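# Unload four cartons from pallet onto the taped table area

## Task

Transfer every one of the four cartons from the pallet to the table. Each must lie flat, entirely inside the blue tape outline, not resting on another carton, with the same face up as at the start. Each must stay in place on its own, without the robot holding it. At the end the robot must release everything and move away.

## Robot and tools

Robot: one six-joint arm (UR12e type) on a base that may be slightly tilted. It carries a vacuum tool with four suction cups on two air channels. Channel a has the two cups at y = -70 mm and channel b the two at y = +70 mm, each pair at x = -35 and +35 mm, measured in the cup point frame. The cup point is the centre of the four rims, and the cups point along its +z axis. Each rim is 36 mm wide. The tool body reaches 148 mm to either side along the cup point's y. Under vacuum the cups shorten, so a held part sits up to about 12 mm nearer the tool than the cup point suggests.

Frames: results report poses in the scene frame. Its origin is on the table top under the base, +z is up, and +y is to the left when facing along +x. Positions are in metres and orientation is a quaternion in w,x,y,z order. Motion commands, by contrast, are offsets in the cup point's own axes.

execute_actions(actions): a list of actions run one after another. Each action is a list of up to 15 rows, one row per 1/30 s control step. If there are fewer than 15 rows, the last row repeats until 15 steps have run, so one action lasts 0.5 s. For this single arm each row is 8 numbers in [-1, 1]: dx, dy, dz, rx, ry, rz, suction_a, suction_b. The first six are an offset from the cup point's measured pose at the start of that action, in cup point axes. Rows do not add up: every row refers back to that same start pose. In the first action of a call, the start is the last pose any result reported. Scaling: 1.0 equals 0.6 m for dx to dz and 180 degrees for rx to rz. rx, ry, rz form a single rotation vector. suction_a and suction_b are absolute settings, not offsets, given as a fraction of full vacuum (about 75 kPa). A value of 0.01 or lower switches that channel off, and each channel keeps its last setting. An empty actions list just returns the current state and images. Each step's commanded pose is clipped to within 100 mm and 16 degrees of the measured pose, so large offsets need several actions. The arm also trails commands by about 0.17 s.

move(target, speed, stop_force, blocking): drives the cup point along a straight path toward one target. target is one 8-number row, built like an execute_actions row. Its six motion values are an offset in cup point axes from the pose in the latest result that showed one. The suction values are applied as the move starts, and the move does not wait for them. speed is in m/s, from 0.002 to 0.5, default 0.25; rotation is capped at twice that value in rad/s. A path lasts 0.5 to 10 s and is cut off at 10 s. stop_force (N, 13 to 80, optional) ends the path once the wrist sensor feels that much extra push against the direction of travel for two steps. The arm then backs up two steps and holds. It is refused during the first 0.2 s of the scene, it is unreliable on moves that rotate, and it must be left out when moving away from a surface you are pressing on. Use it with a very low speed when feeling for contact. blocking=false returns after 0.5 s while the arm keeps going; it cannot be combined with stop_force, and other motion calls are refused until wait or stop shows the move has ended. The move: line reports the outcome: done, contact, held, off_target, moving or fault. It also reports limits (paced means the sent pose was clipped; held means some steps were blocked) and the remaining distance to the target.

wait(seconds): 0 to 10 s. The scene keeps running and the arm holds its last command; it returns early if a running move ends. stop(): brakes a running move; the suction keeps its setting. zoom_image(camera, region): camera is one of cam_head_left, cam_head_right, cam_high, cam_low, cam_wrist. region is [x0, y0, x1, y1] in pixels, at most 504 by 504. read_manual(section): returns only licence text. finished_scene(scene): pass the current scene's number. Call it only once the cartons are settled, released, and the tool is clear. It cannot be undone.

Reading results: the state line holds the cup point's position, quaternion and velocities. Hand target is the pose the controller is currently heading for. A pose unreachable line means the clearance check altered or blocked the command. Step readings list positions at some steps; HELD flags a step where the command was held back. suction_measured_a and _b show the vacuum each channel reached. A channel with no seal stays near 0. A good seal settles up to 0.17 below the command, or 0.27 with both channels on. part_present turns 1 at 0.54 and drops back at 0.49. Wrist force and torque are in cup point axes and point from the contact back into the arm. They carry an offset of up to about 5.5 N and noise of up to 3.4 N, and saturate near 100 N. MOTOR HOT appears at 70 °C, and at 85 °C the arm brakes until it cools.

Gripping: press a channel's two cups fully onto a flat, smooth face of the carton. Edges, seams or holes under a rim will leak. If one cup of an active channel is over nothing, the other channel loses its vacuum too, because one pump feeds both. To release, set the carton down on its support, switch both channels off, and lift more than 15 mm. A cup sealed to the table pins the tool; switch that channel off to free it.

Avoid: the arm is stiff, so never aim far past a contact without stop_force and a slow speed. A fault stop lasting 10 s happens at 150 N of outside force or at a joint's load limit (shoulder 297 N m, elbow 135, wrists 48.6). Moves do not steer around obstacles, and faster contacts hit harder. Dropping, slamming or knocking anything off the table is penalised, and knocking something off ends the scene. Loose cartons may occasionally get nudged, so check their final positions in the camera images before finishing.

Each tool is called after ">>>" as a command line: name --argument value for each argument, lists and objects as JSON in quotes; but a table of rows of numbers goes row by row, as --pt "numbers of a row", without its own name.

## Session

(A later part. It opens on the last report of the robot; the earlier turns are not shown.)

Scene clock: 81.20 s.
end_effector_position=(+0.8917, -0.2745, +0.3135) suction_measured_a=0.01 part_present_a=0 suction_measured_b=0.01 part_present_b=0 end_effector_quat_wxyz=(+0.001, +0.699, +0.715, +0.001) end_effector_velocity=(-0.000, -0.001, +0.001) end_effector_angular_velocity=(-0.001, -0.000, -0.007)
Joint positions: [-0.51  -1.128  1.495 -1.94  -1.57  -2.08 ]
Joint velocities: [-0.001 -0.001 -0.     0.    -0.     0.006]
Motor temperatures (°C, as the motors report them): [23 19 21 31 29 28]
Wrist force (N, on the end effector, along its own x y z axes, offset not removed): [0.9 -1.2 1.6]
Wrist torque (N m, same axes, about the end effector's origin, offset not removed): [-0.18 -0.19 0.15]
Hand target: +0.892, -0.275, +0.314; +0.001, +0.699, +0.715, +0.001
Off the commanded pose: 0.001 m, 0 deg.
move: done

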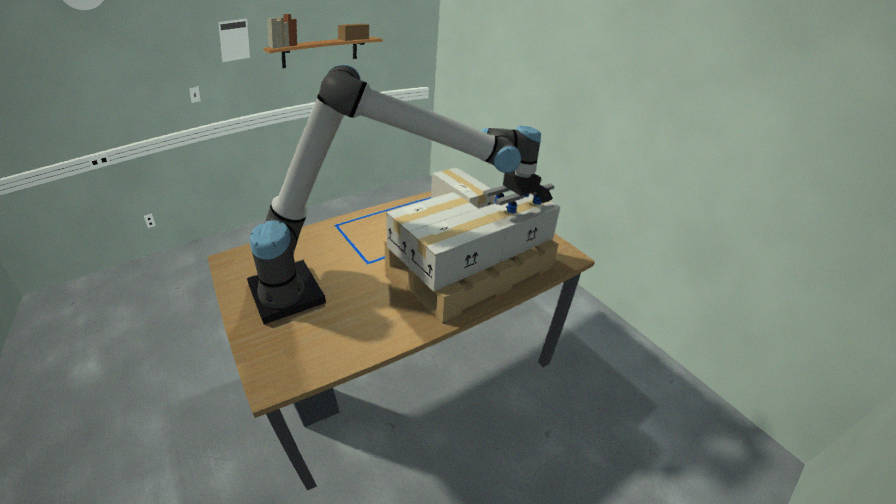

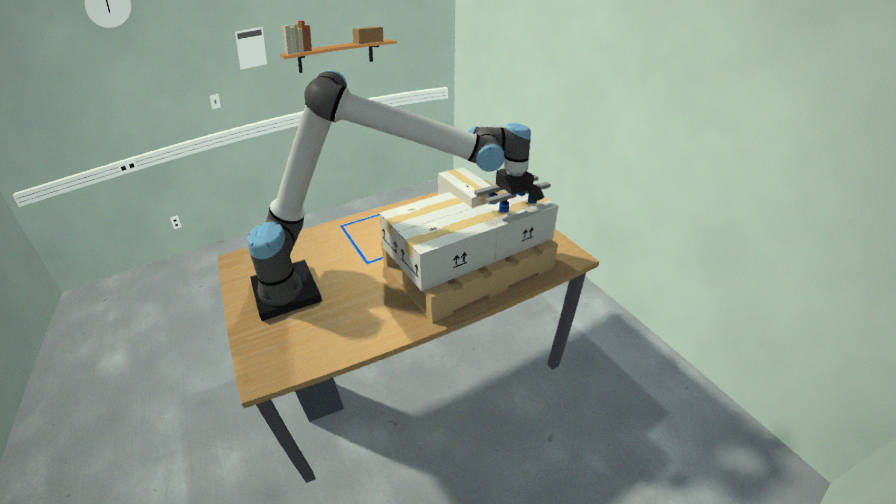

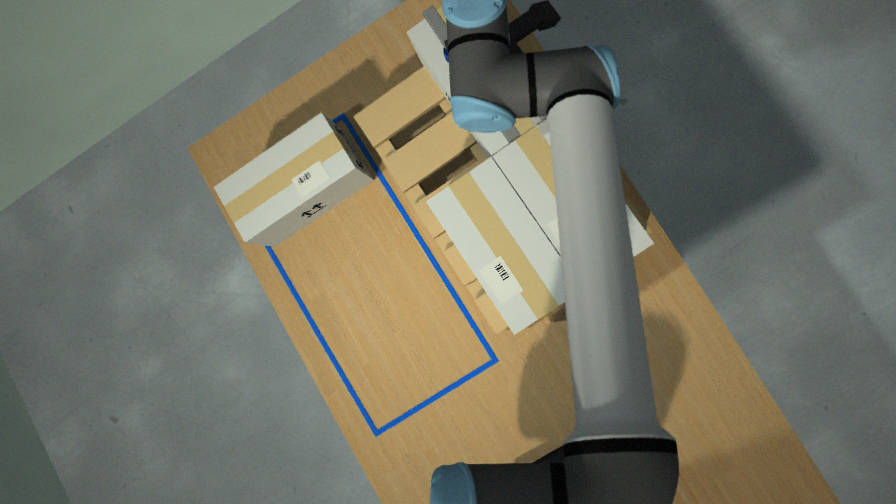

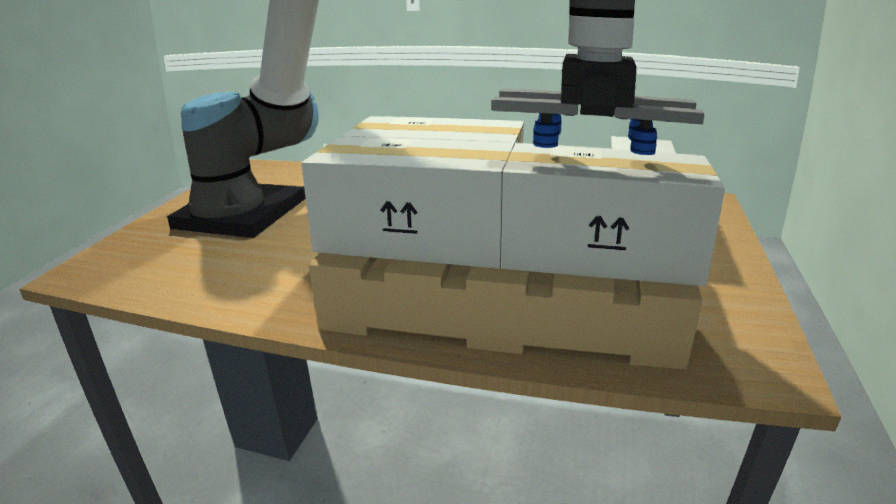

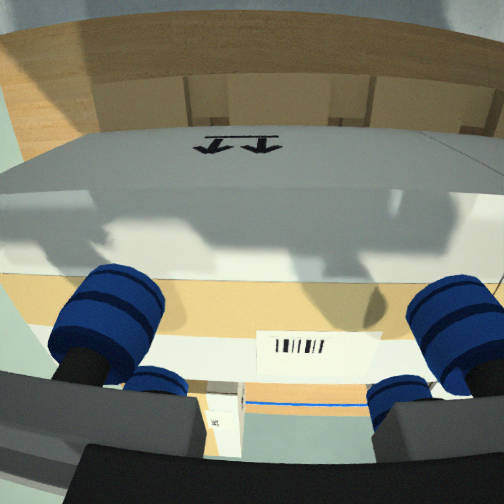

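>>> move --target '[0,0,0.0675,0,0,0,1,1]' --speed 0.06

>>> execute_actions --actions '[[[0,0,0,0,0,0,1,1]]]'

Scene clock: 89.50 s.
end_effector_position=(+0.8917, -0.2745, +0.2732) suction_measured_a=0.41 part_present_a=0 suction_measured_b=0.41 part_present_b=0 end_effector_quat_wxyz=(+0.001, +0.699, +0.715, +0.001) end_effector_velocity=(-0.000, +0.001, -0.001) end_effector_angular_velocity=(-0.000, -0.002, +0.000)
Joint positions: [-0.51  -1.102  1.532 -2.003 -1.57  -2.08 ]
Joint velocities: [ 0.    -0.     0.002 -0.004  0.     0.   ]
Motor temperatures (°C, as the motors report them): [23 19 21 31 29 28]
Wrist force (N, on the end effector, along its own x y z axes, offset not removed): [2.3 -3.1 19.4]
Wrist torque (N m, same axes, about the end effector's origin, offset not removed): [-0.18 -0.39 0.10]
Hand target: +0.892, -0.275, +0.273; +0.001, +0.699, +0.715, +0.001
Off the commanded pose: 0.000 m, 0 deg.
move: done

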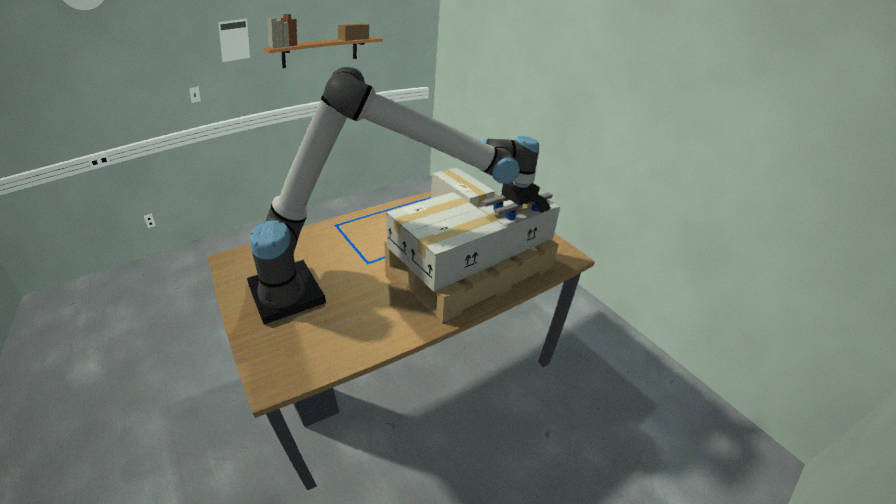

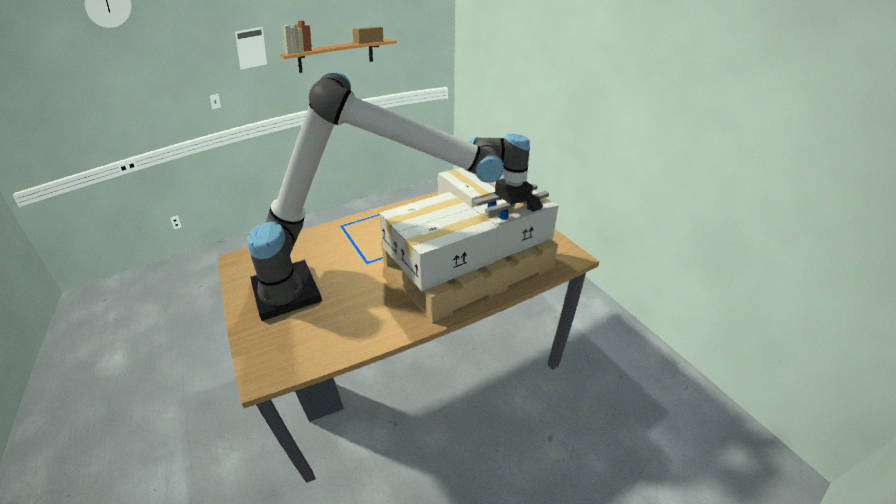

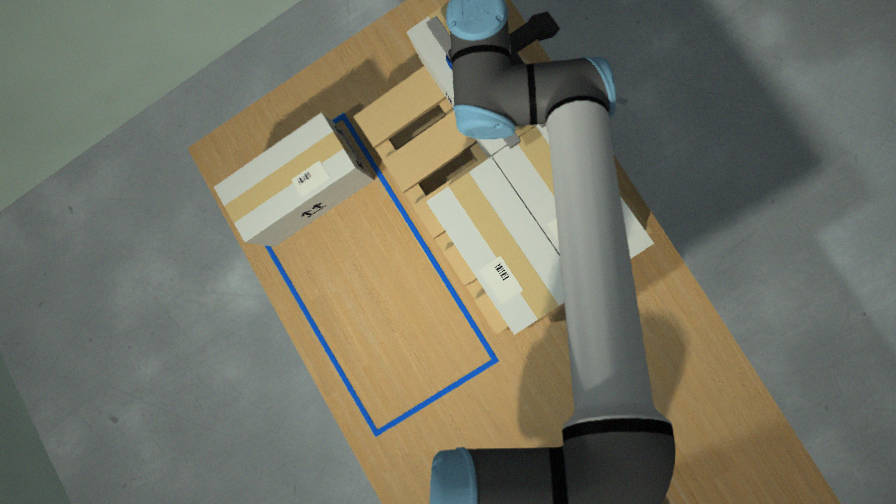

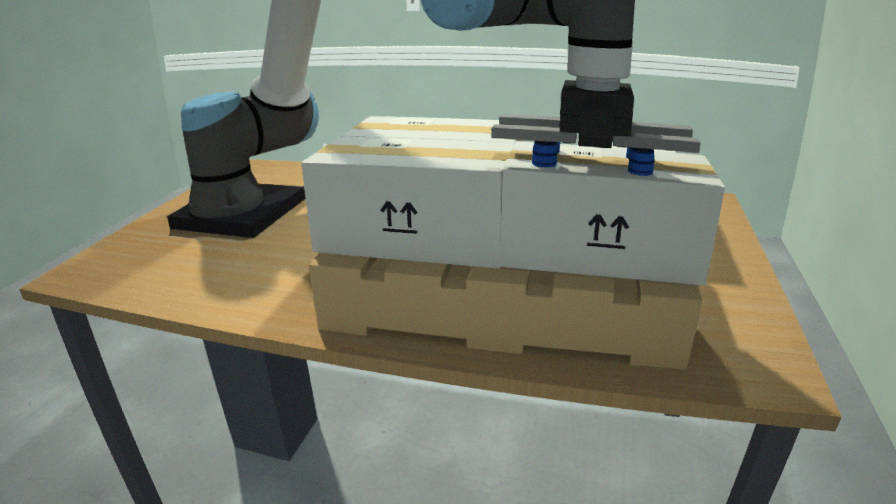

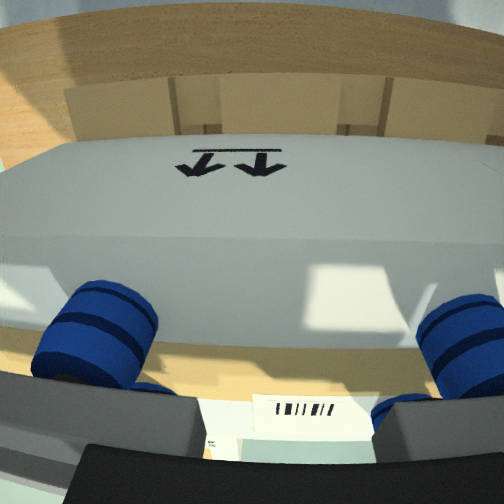

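Scene clock: 90.00 s.
end_effector_position=(+0.8917, -0.2745, +0.2731) suction_measured_a=0.70 part_present_a=1 suction_measured_b=0.70 part_present_b=1 end_effector_quat_wxyz=(+0.001, +0.699, +0.715, +0.001) end_effector_velocity=(-0.000, -0.000, -0.000) end_effector_angular_velocity=(-0.000, +0.001, -0.000)
Joint positions: [-0.51  -1.102  1.532 -2.003 -1.57  -2.08 ]
Joint velocities: [-0.     0.     0.     0.    -0.001  0.   ]
Motor temperatures (°C, as the motors report them): [23 19 21 31 29 28]
Wrist force (N, on the end effector, along its own x y z axes, offset not removed): [-0.4 -2.8 18.0]
Wrist torque (N m, same axes, about the end effector's origin, offset not removed): [-0.14 -0.09 0.05]
Hand target: +0.892, -0.274, +0.273; +0.001, +0.699, +0.715, +0.001
Off the commanded pose: 0.000 m, 0 deg.
Step readings (end_effector_position):
0: (+0.8917, -0.2745, +0.2732)
1: (+0.8917, -0.2745, +0.2731)
2: (+0.8917, -0.2745, +0.2731)
4: (+0.8917, -0.2745, +0.2731)
8: (+0.8917, -0.2745, +0.2731)
15: end_effector_position above

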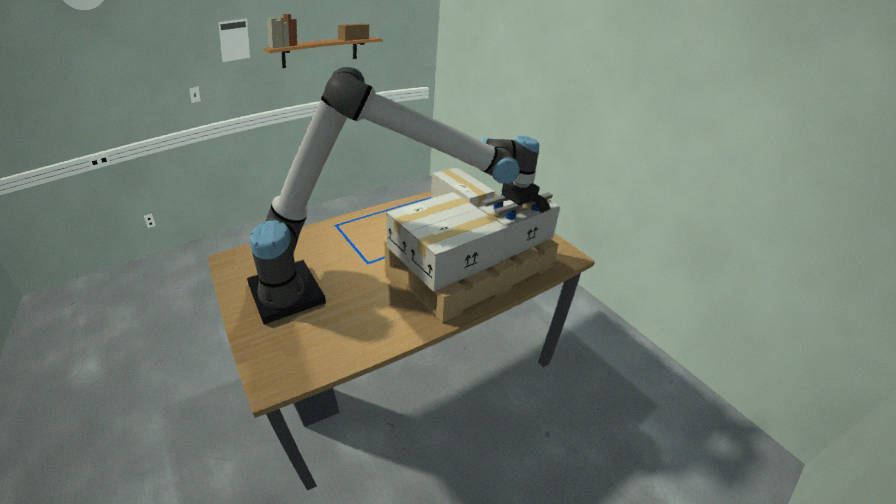

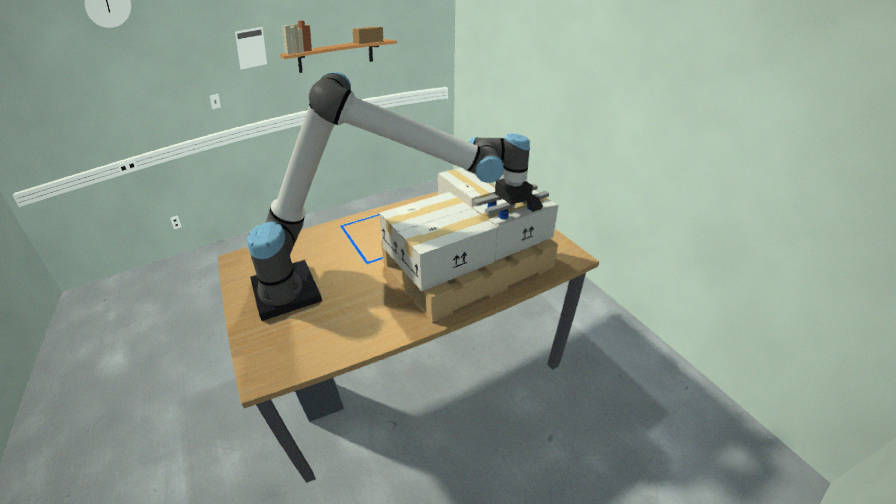

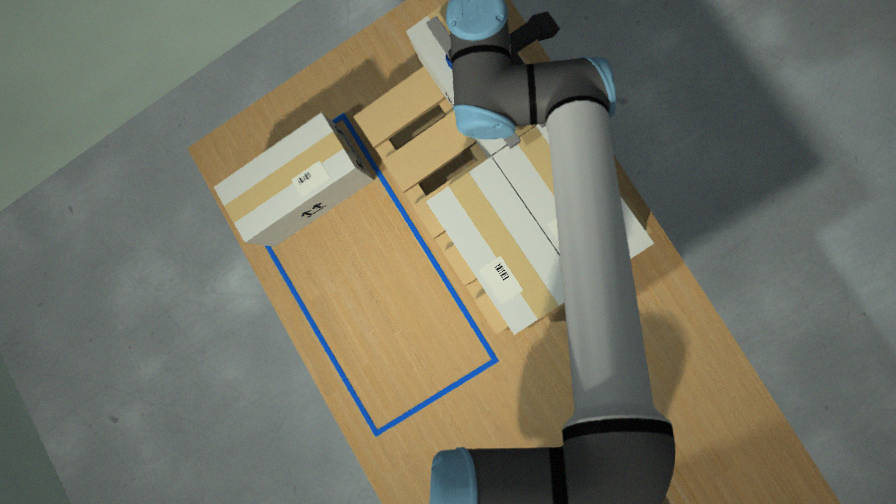

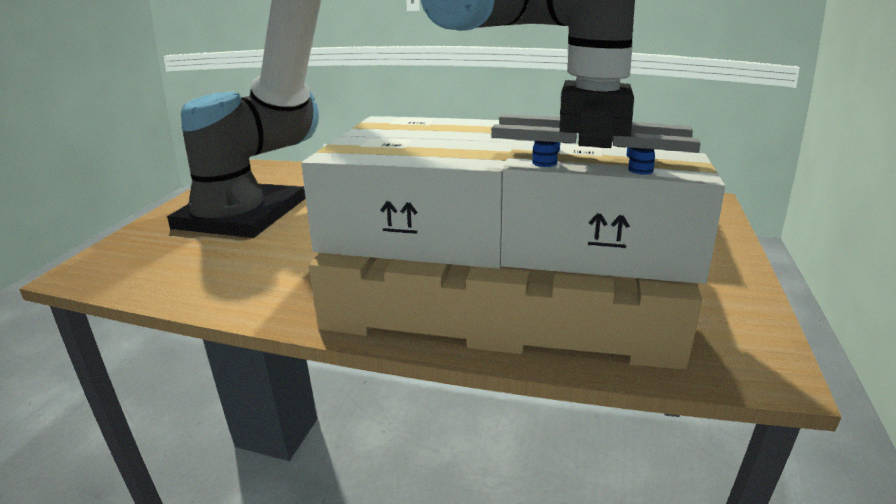

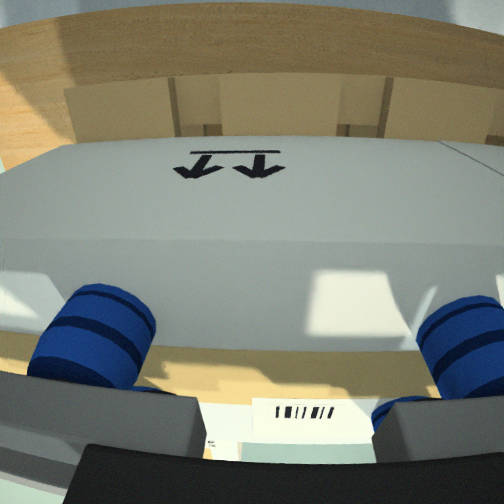

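>>> move --target '[0,0.01,-0.108,0,0,0,1,1]' --speed 0.25

>>> move --target '[0.75,0,0,0,0,0,1,1]' --speed 0.45

>>> move --target '[0.035,-0.07,0,0,0,-0.493,1,1]' --speed 0.5

>>> move --target '[0,0,0.29,0,0,0,1,1]'

Scene clock: 103.33 s.
end_effector_position=(+0.8976, -0.2744, +0.3375) suction_measured_a=0.76 part_present_a=1 suction_measured_b=0.76 part_present_b=1 end_effector_quat_wxyz=(+0.001, +0.699, +0.715, +0.001) end_effector_velocity=(+0.001, +0.000, +0.002) end_effector_angular_velocity=(+0.001, +0.000, +0.000)
Joint positions: [-0.507 -1.132  1.456 -1.897 -1.57  -2.077]
Joint velocities: [ 0.    -0.    -0.004  0.005  0.001  0.   ]
Motor temperatures (°C, as the motors report them): [23 19 21 31 29 28]
Wrist force (N, on the end effector, along its own x y z axes, offset not removed): [-0.6 1.6 21.6]
Wrist torque (N m, same axes, about the end effector's origin, offset not removed): [0.29 -0.09 0.05]
Hand target: +0.898, -0.274, +0.338; +0.001, +0.699, +0.715, +0.001
Off the commanded pose: 0.000 m, 0 deg.
move: done

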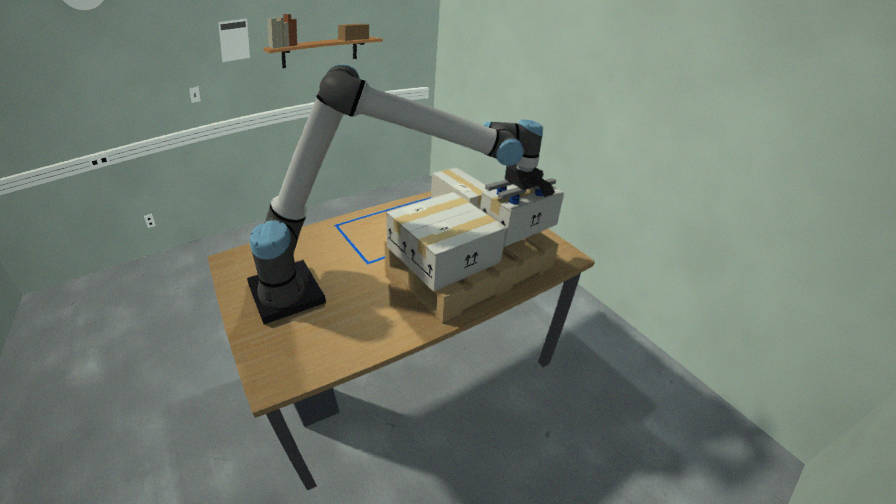

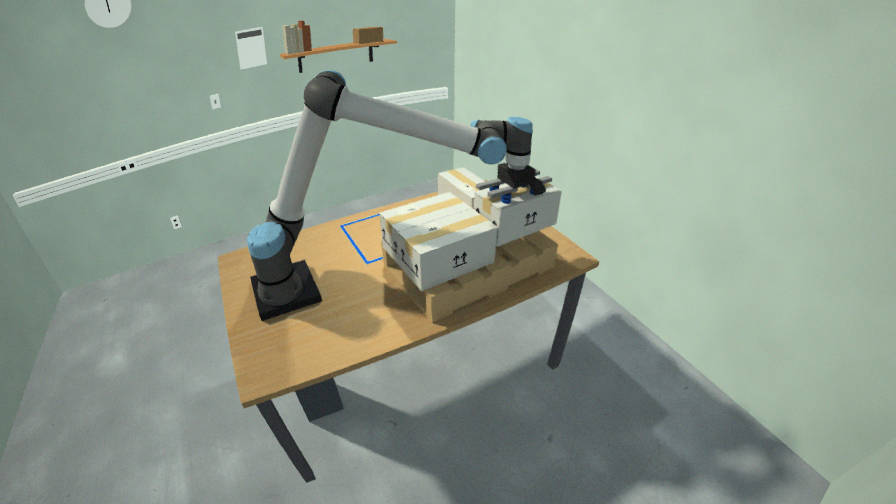

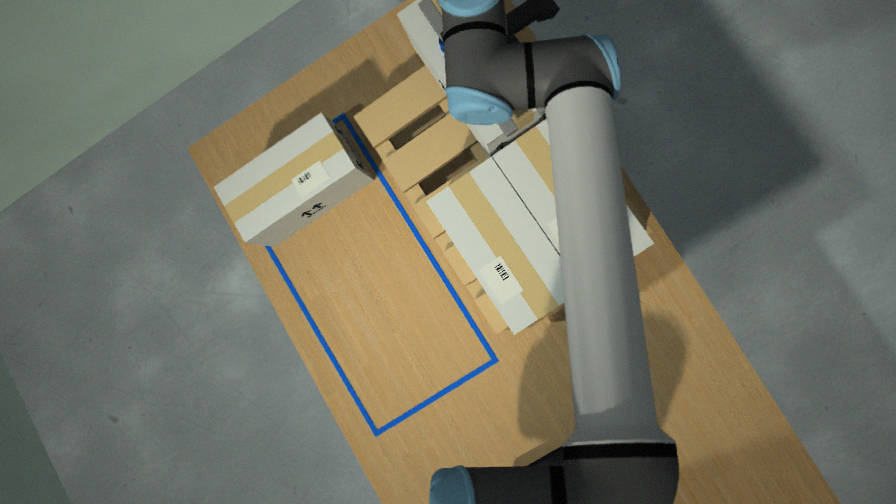

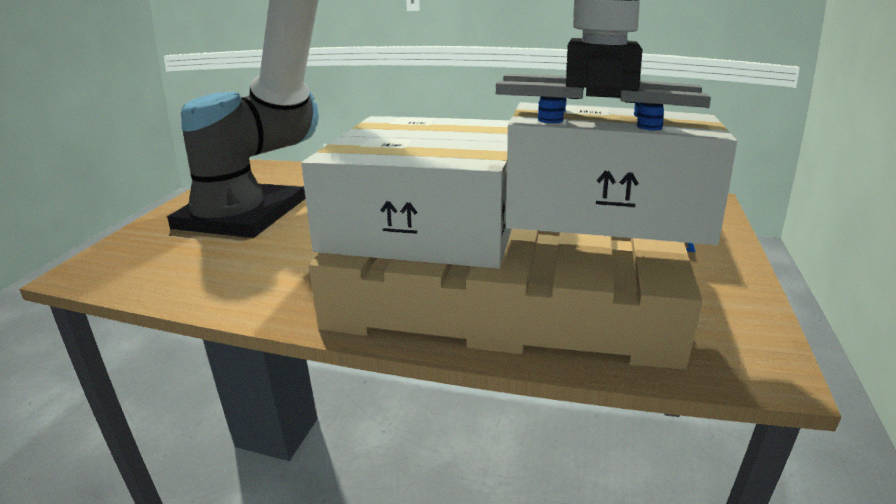

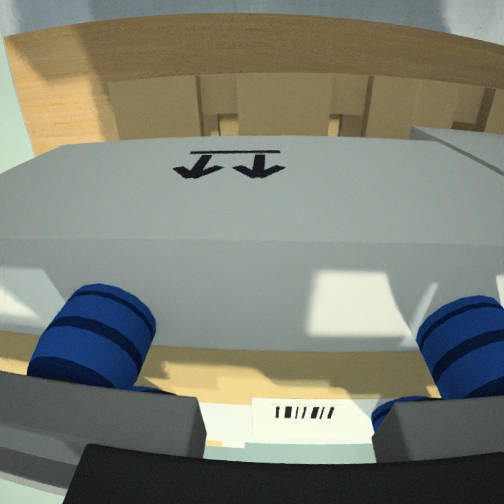

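Scene clock: 105.17 s.
end_effector_position=(+0.8873, +0.1750, +0.3378) suction_measured_a=0.76 part_present_a=1 suction_measured_b=0.76 part_present_b=1 end_effector_quat_wxyz=(+0.001, +0.699, +0.715, +0.001) end_effector_velocity=(+0.000, +0.004, -0.000) end_effector_angular_velocity=(-0.000, +0.000, +0.001)
Joint positions: [-0.022 -1.186  1.534 -1.922 -1.571 -1.592]
Joint velocities: [ 0.004  0.001 -0.002  0.001 -0.     0.003]
Motor temperatures (°C, as the motors report them): [23 19 21 31 29 28]
Wrist force (N, on the end effector, along its own x y z axes, offset not removed): [-1.2 -1.8 20.1]
Wrist torque (N m, same axes, about the end effector's origin, offset not removed): [0.02 0.09 0.05]
Hand target: +0.887, +0.175, +0.338; +0.001, +0.699, +0.715, +0.001
Off the commanded pose: 0.001 m, 0 deg.
move: done

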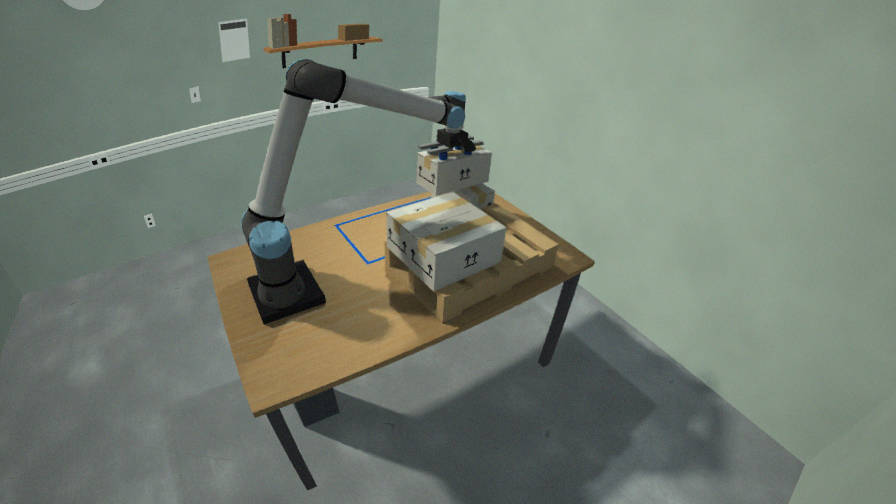

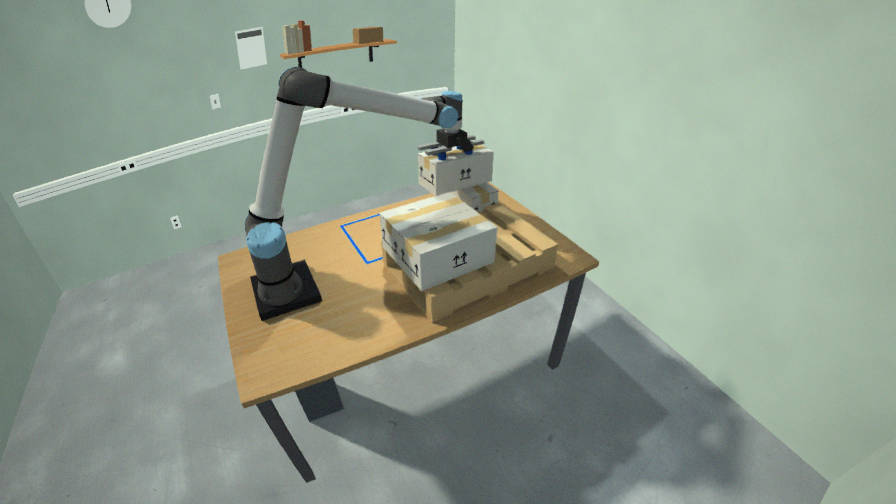

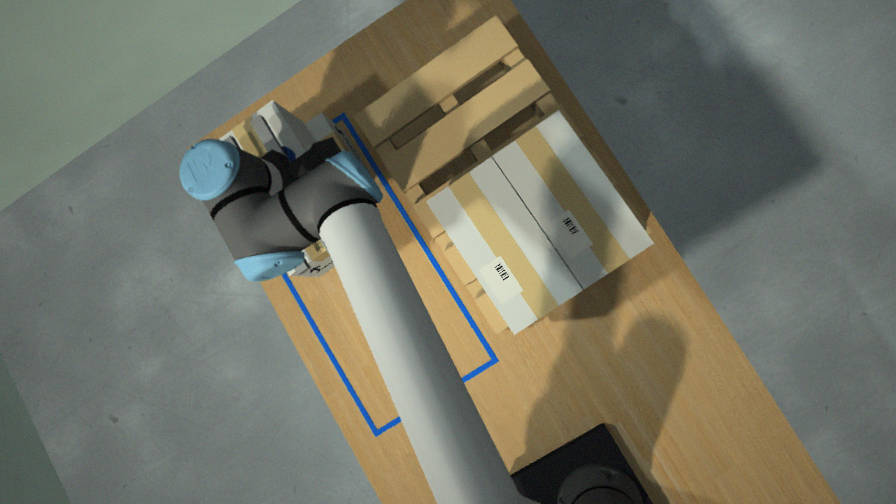

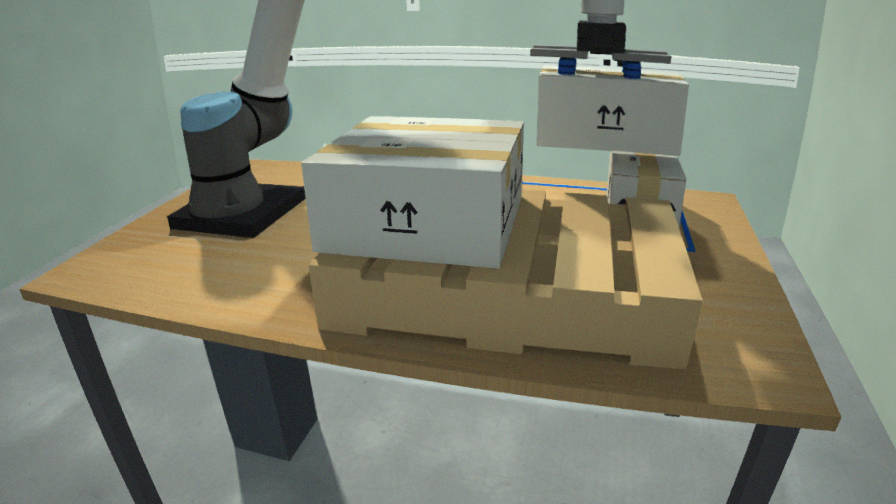

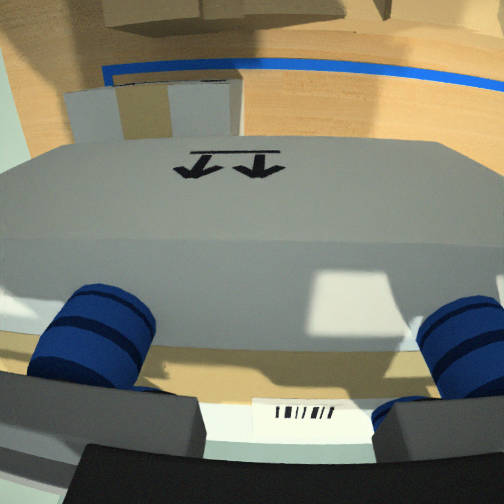

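Scene clock: 107.43 s.
end_effector_position=(+0.8449, +0.1952, +0.3377) suction_measured_a=0.76 part_present_a=1 suction_measured_b=0.76 part_present_b=1 end_effector_quat_wxyz=(+0.001, +0.001, +1.000, +0.000) end_effector_velocity=(-0.000, +0.000, -0.001) end_effector_angular_velocity=(+0.001, +0.001, +0.017)
Joint positions: [ 0.002 -1.244  1.616 -1.945 -1.571 -3.115]
Joint velocities: [ 0.     0.     0.001 -0.     0.001 -0.016]
Motor temperatures (°C, as the motors report them): [23 19 21 31 29 28]
Wrist force (N, on the end effector, along its own x y z axes, offset not removed): [-0.9 -3.1 21.8]
Wrist torque (N m, same axes, about the end effector's origin, offset not removed): [-0.33 -0.04 0.06]
Hand target: +0.845, +0.195, +0.338; +0.001, -0.000, +1.000, +0.000
Off the commanded pose: 0.000 m, 0 deg.
move: done

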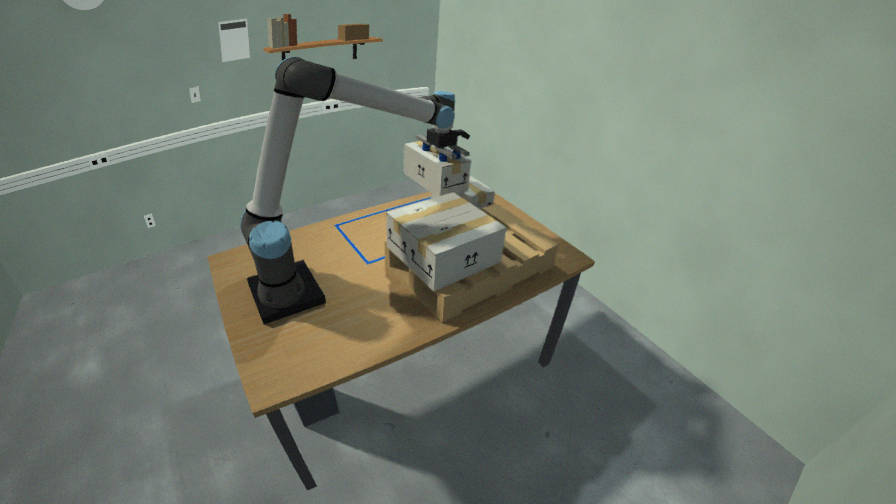

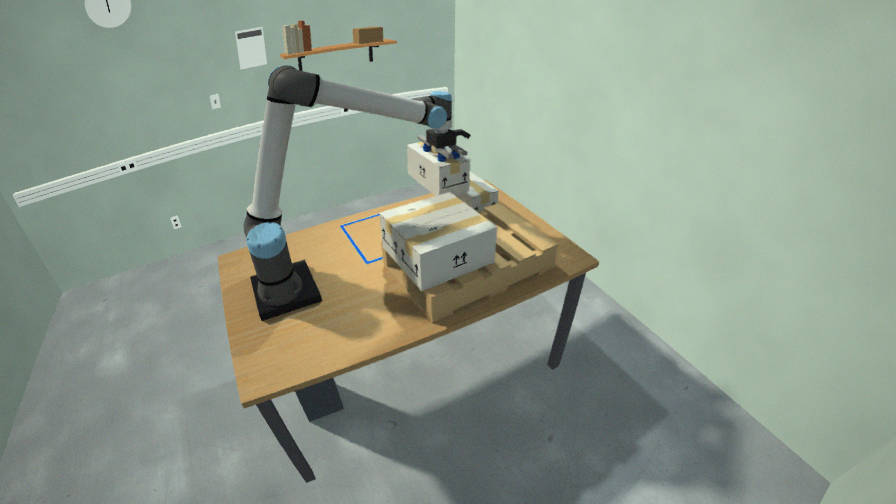

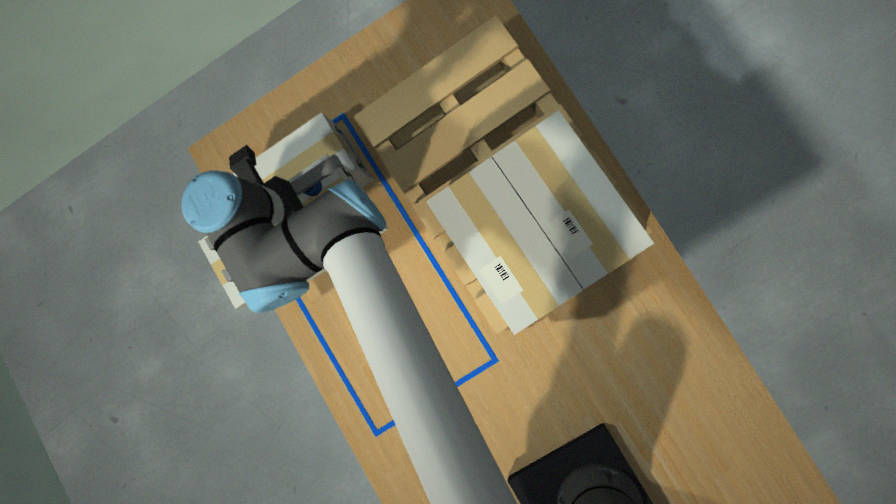

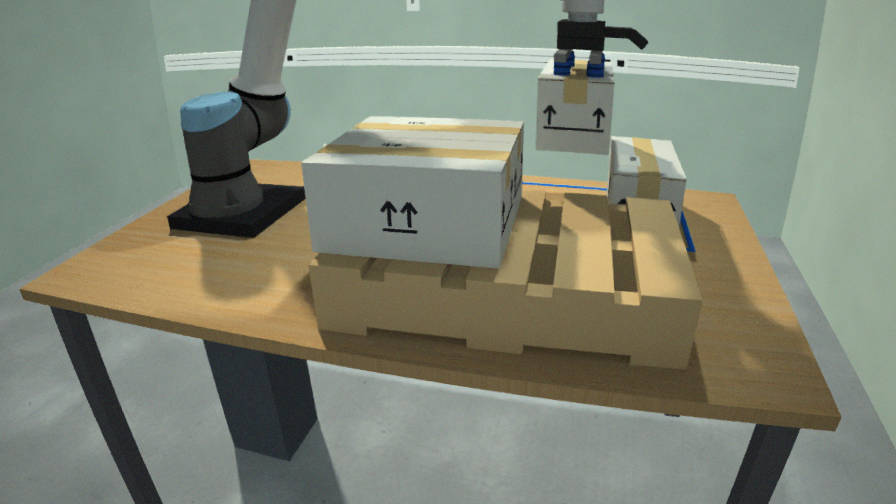

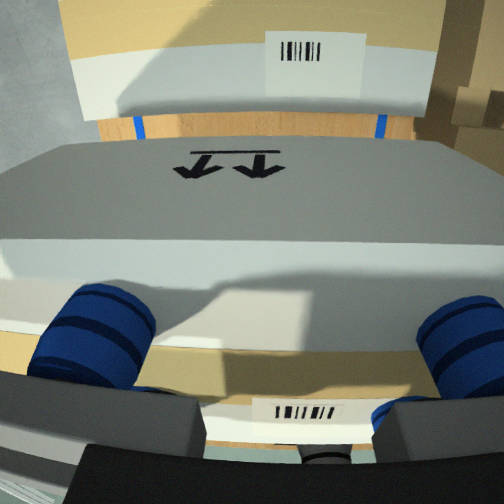

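Scene clock: 108.80 s.
end_effector_position=(+0.8451, +0.1951, +0.1642) suction_measured_a=0.76 part_present_a=1 suction_measured_b=0.76 part_present_b=1 end_effector_quat_wxyz=(+0.001, +0.001, +1.000, +0.000) end_effector_velocity=(+0.001, -0.001, -0.002) end_effector_angular_velocity=(+0.002, -0.001, -0.002)
Joint positions: [ 0.002 -1.103  1.758 -2.228 -1.571 -3.115]
Joint velocities: [-0.001  0.003  0.001 -0.005  0.002  0.   ]
Motor temperatures (°C, as the motors report them): [23 19 21 31 29 28]
Wrist force (N, on the end effector, along its own x y z axes, offset not removed): [-2.9 -3.6 21.3]
Wrist torque (N m, same axes, about the end effector's origin, offset not removed): [-0.25 0.21 0.22]
Hand target: +0.845, +0.195, +0.164; +0.001, +0.001, +1.000, +0.000
Off the commanded pose: 0.001 m, 0 deg.
move: done

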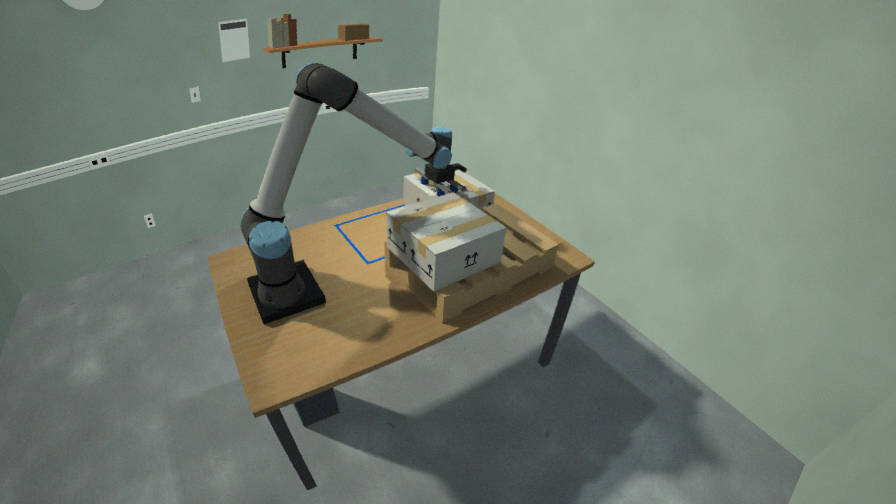

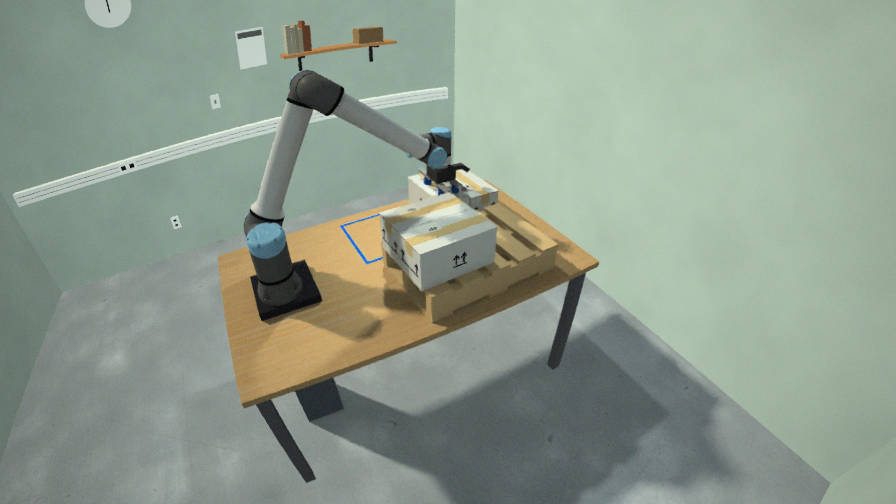

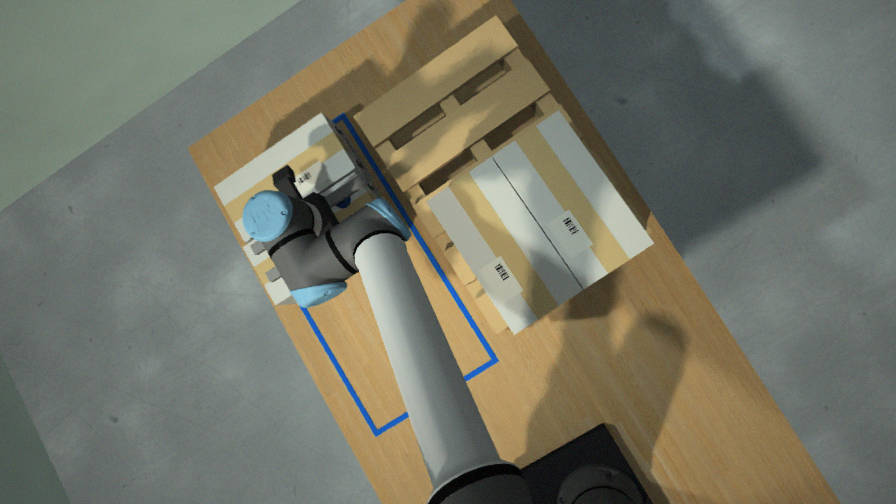

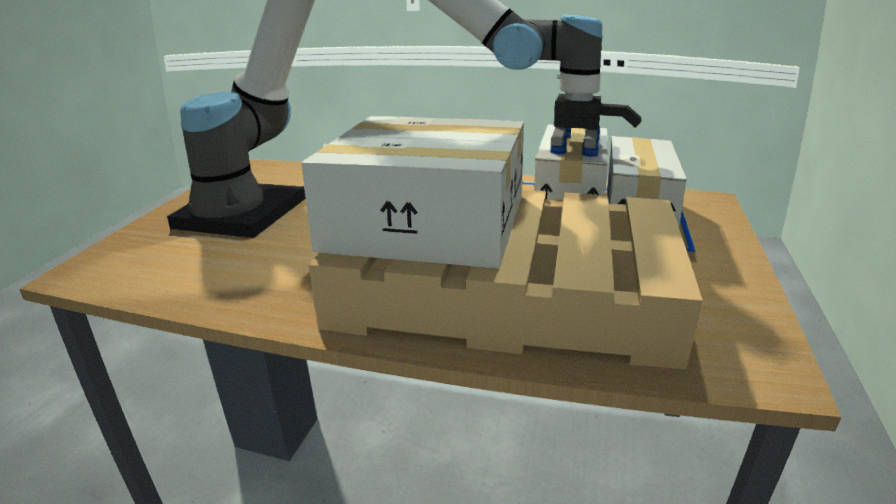

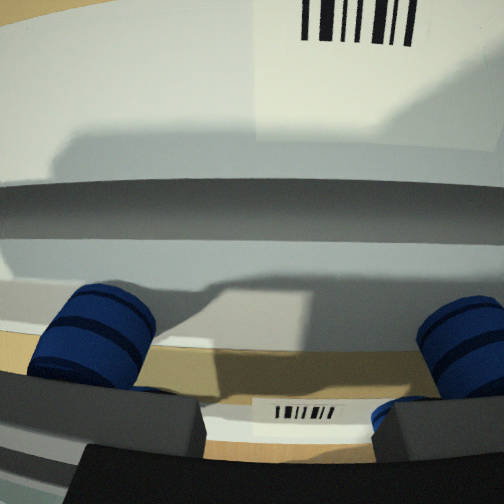

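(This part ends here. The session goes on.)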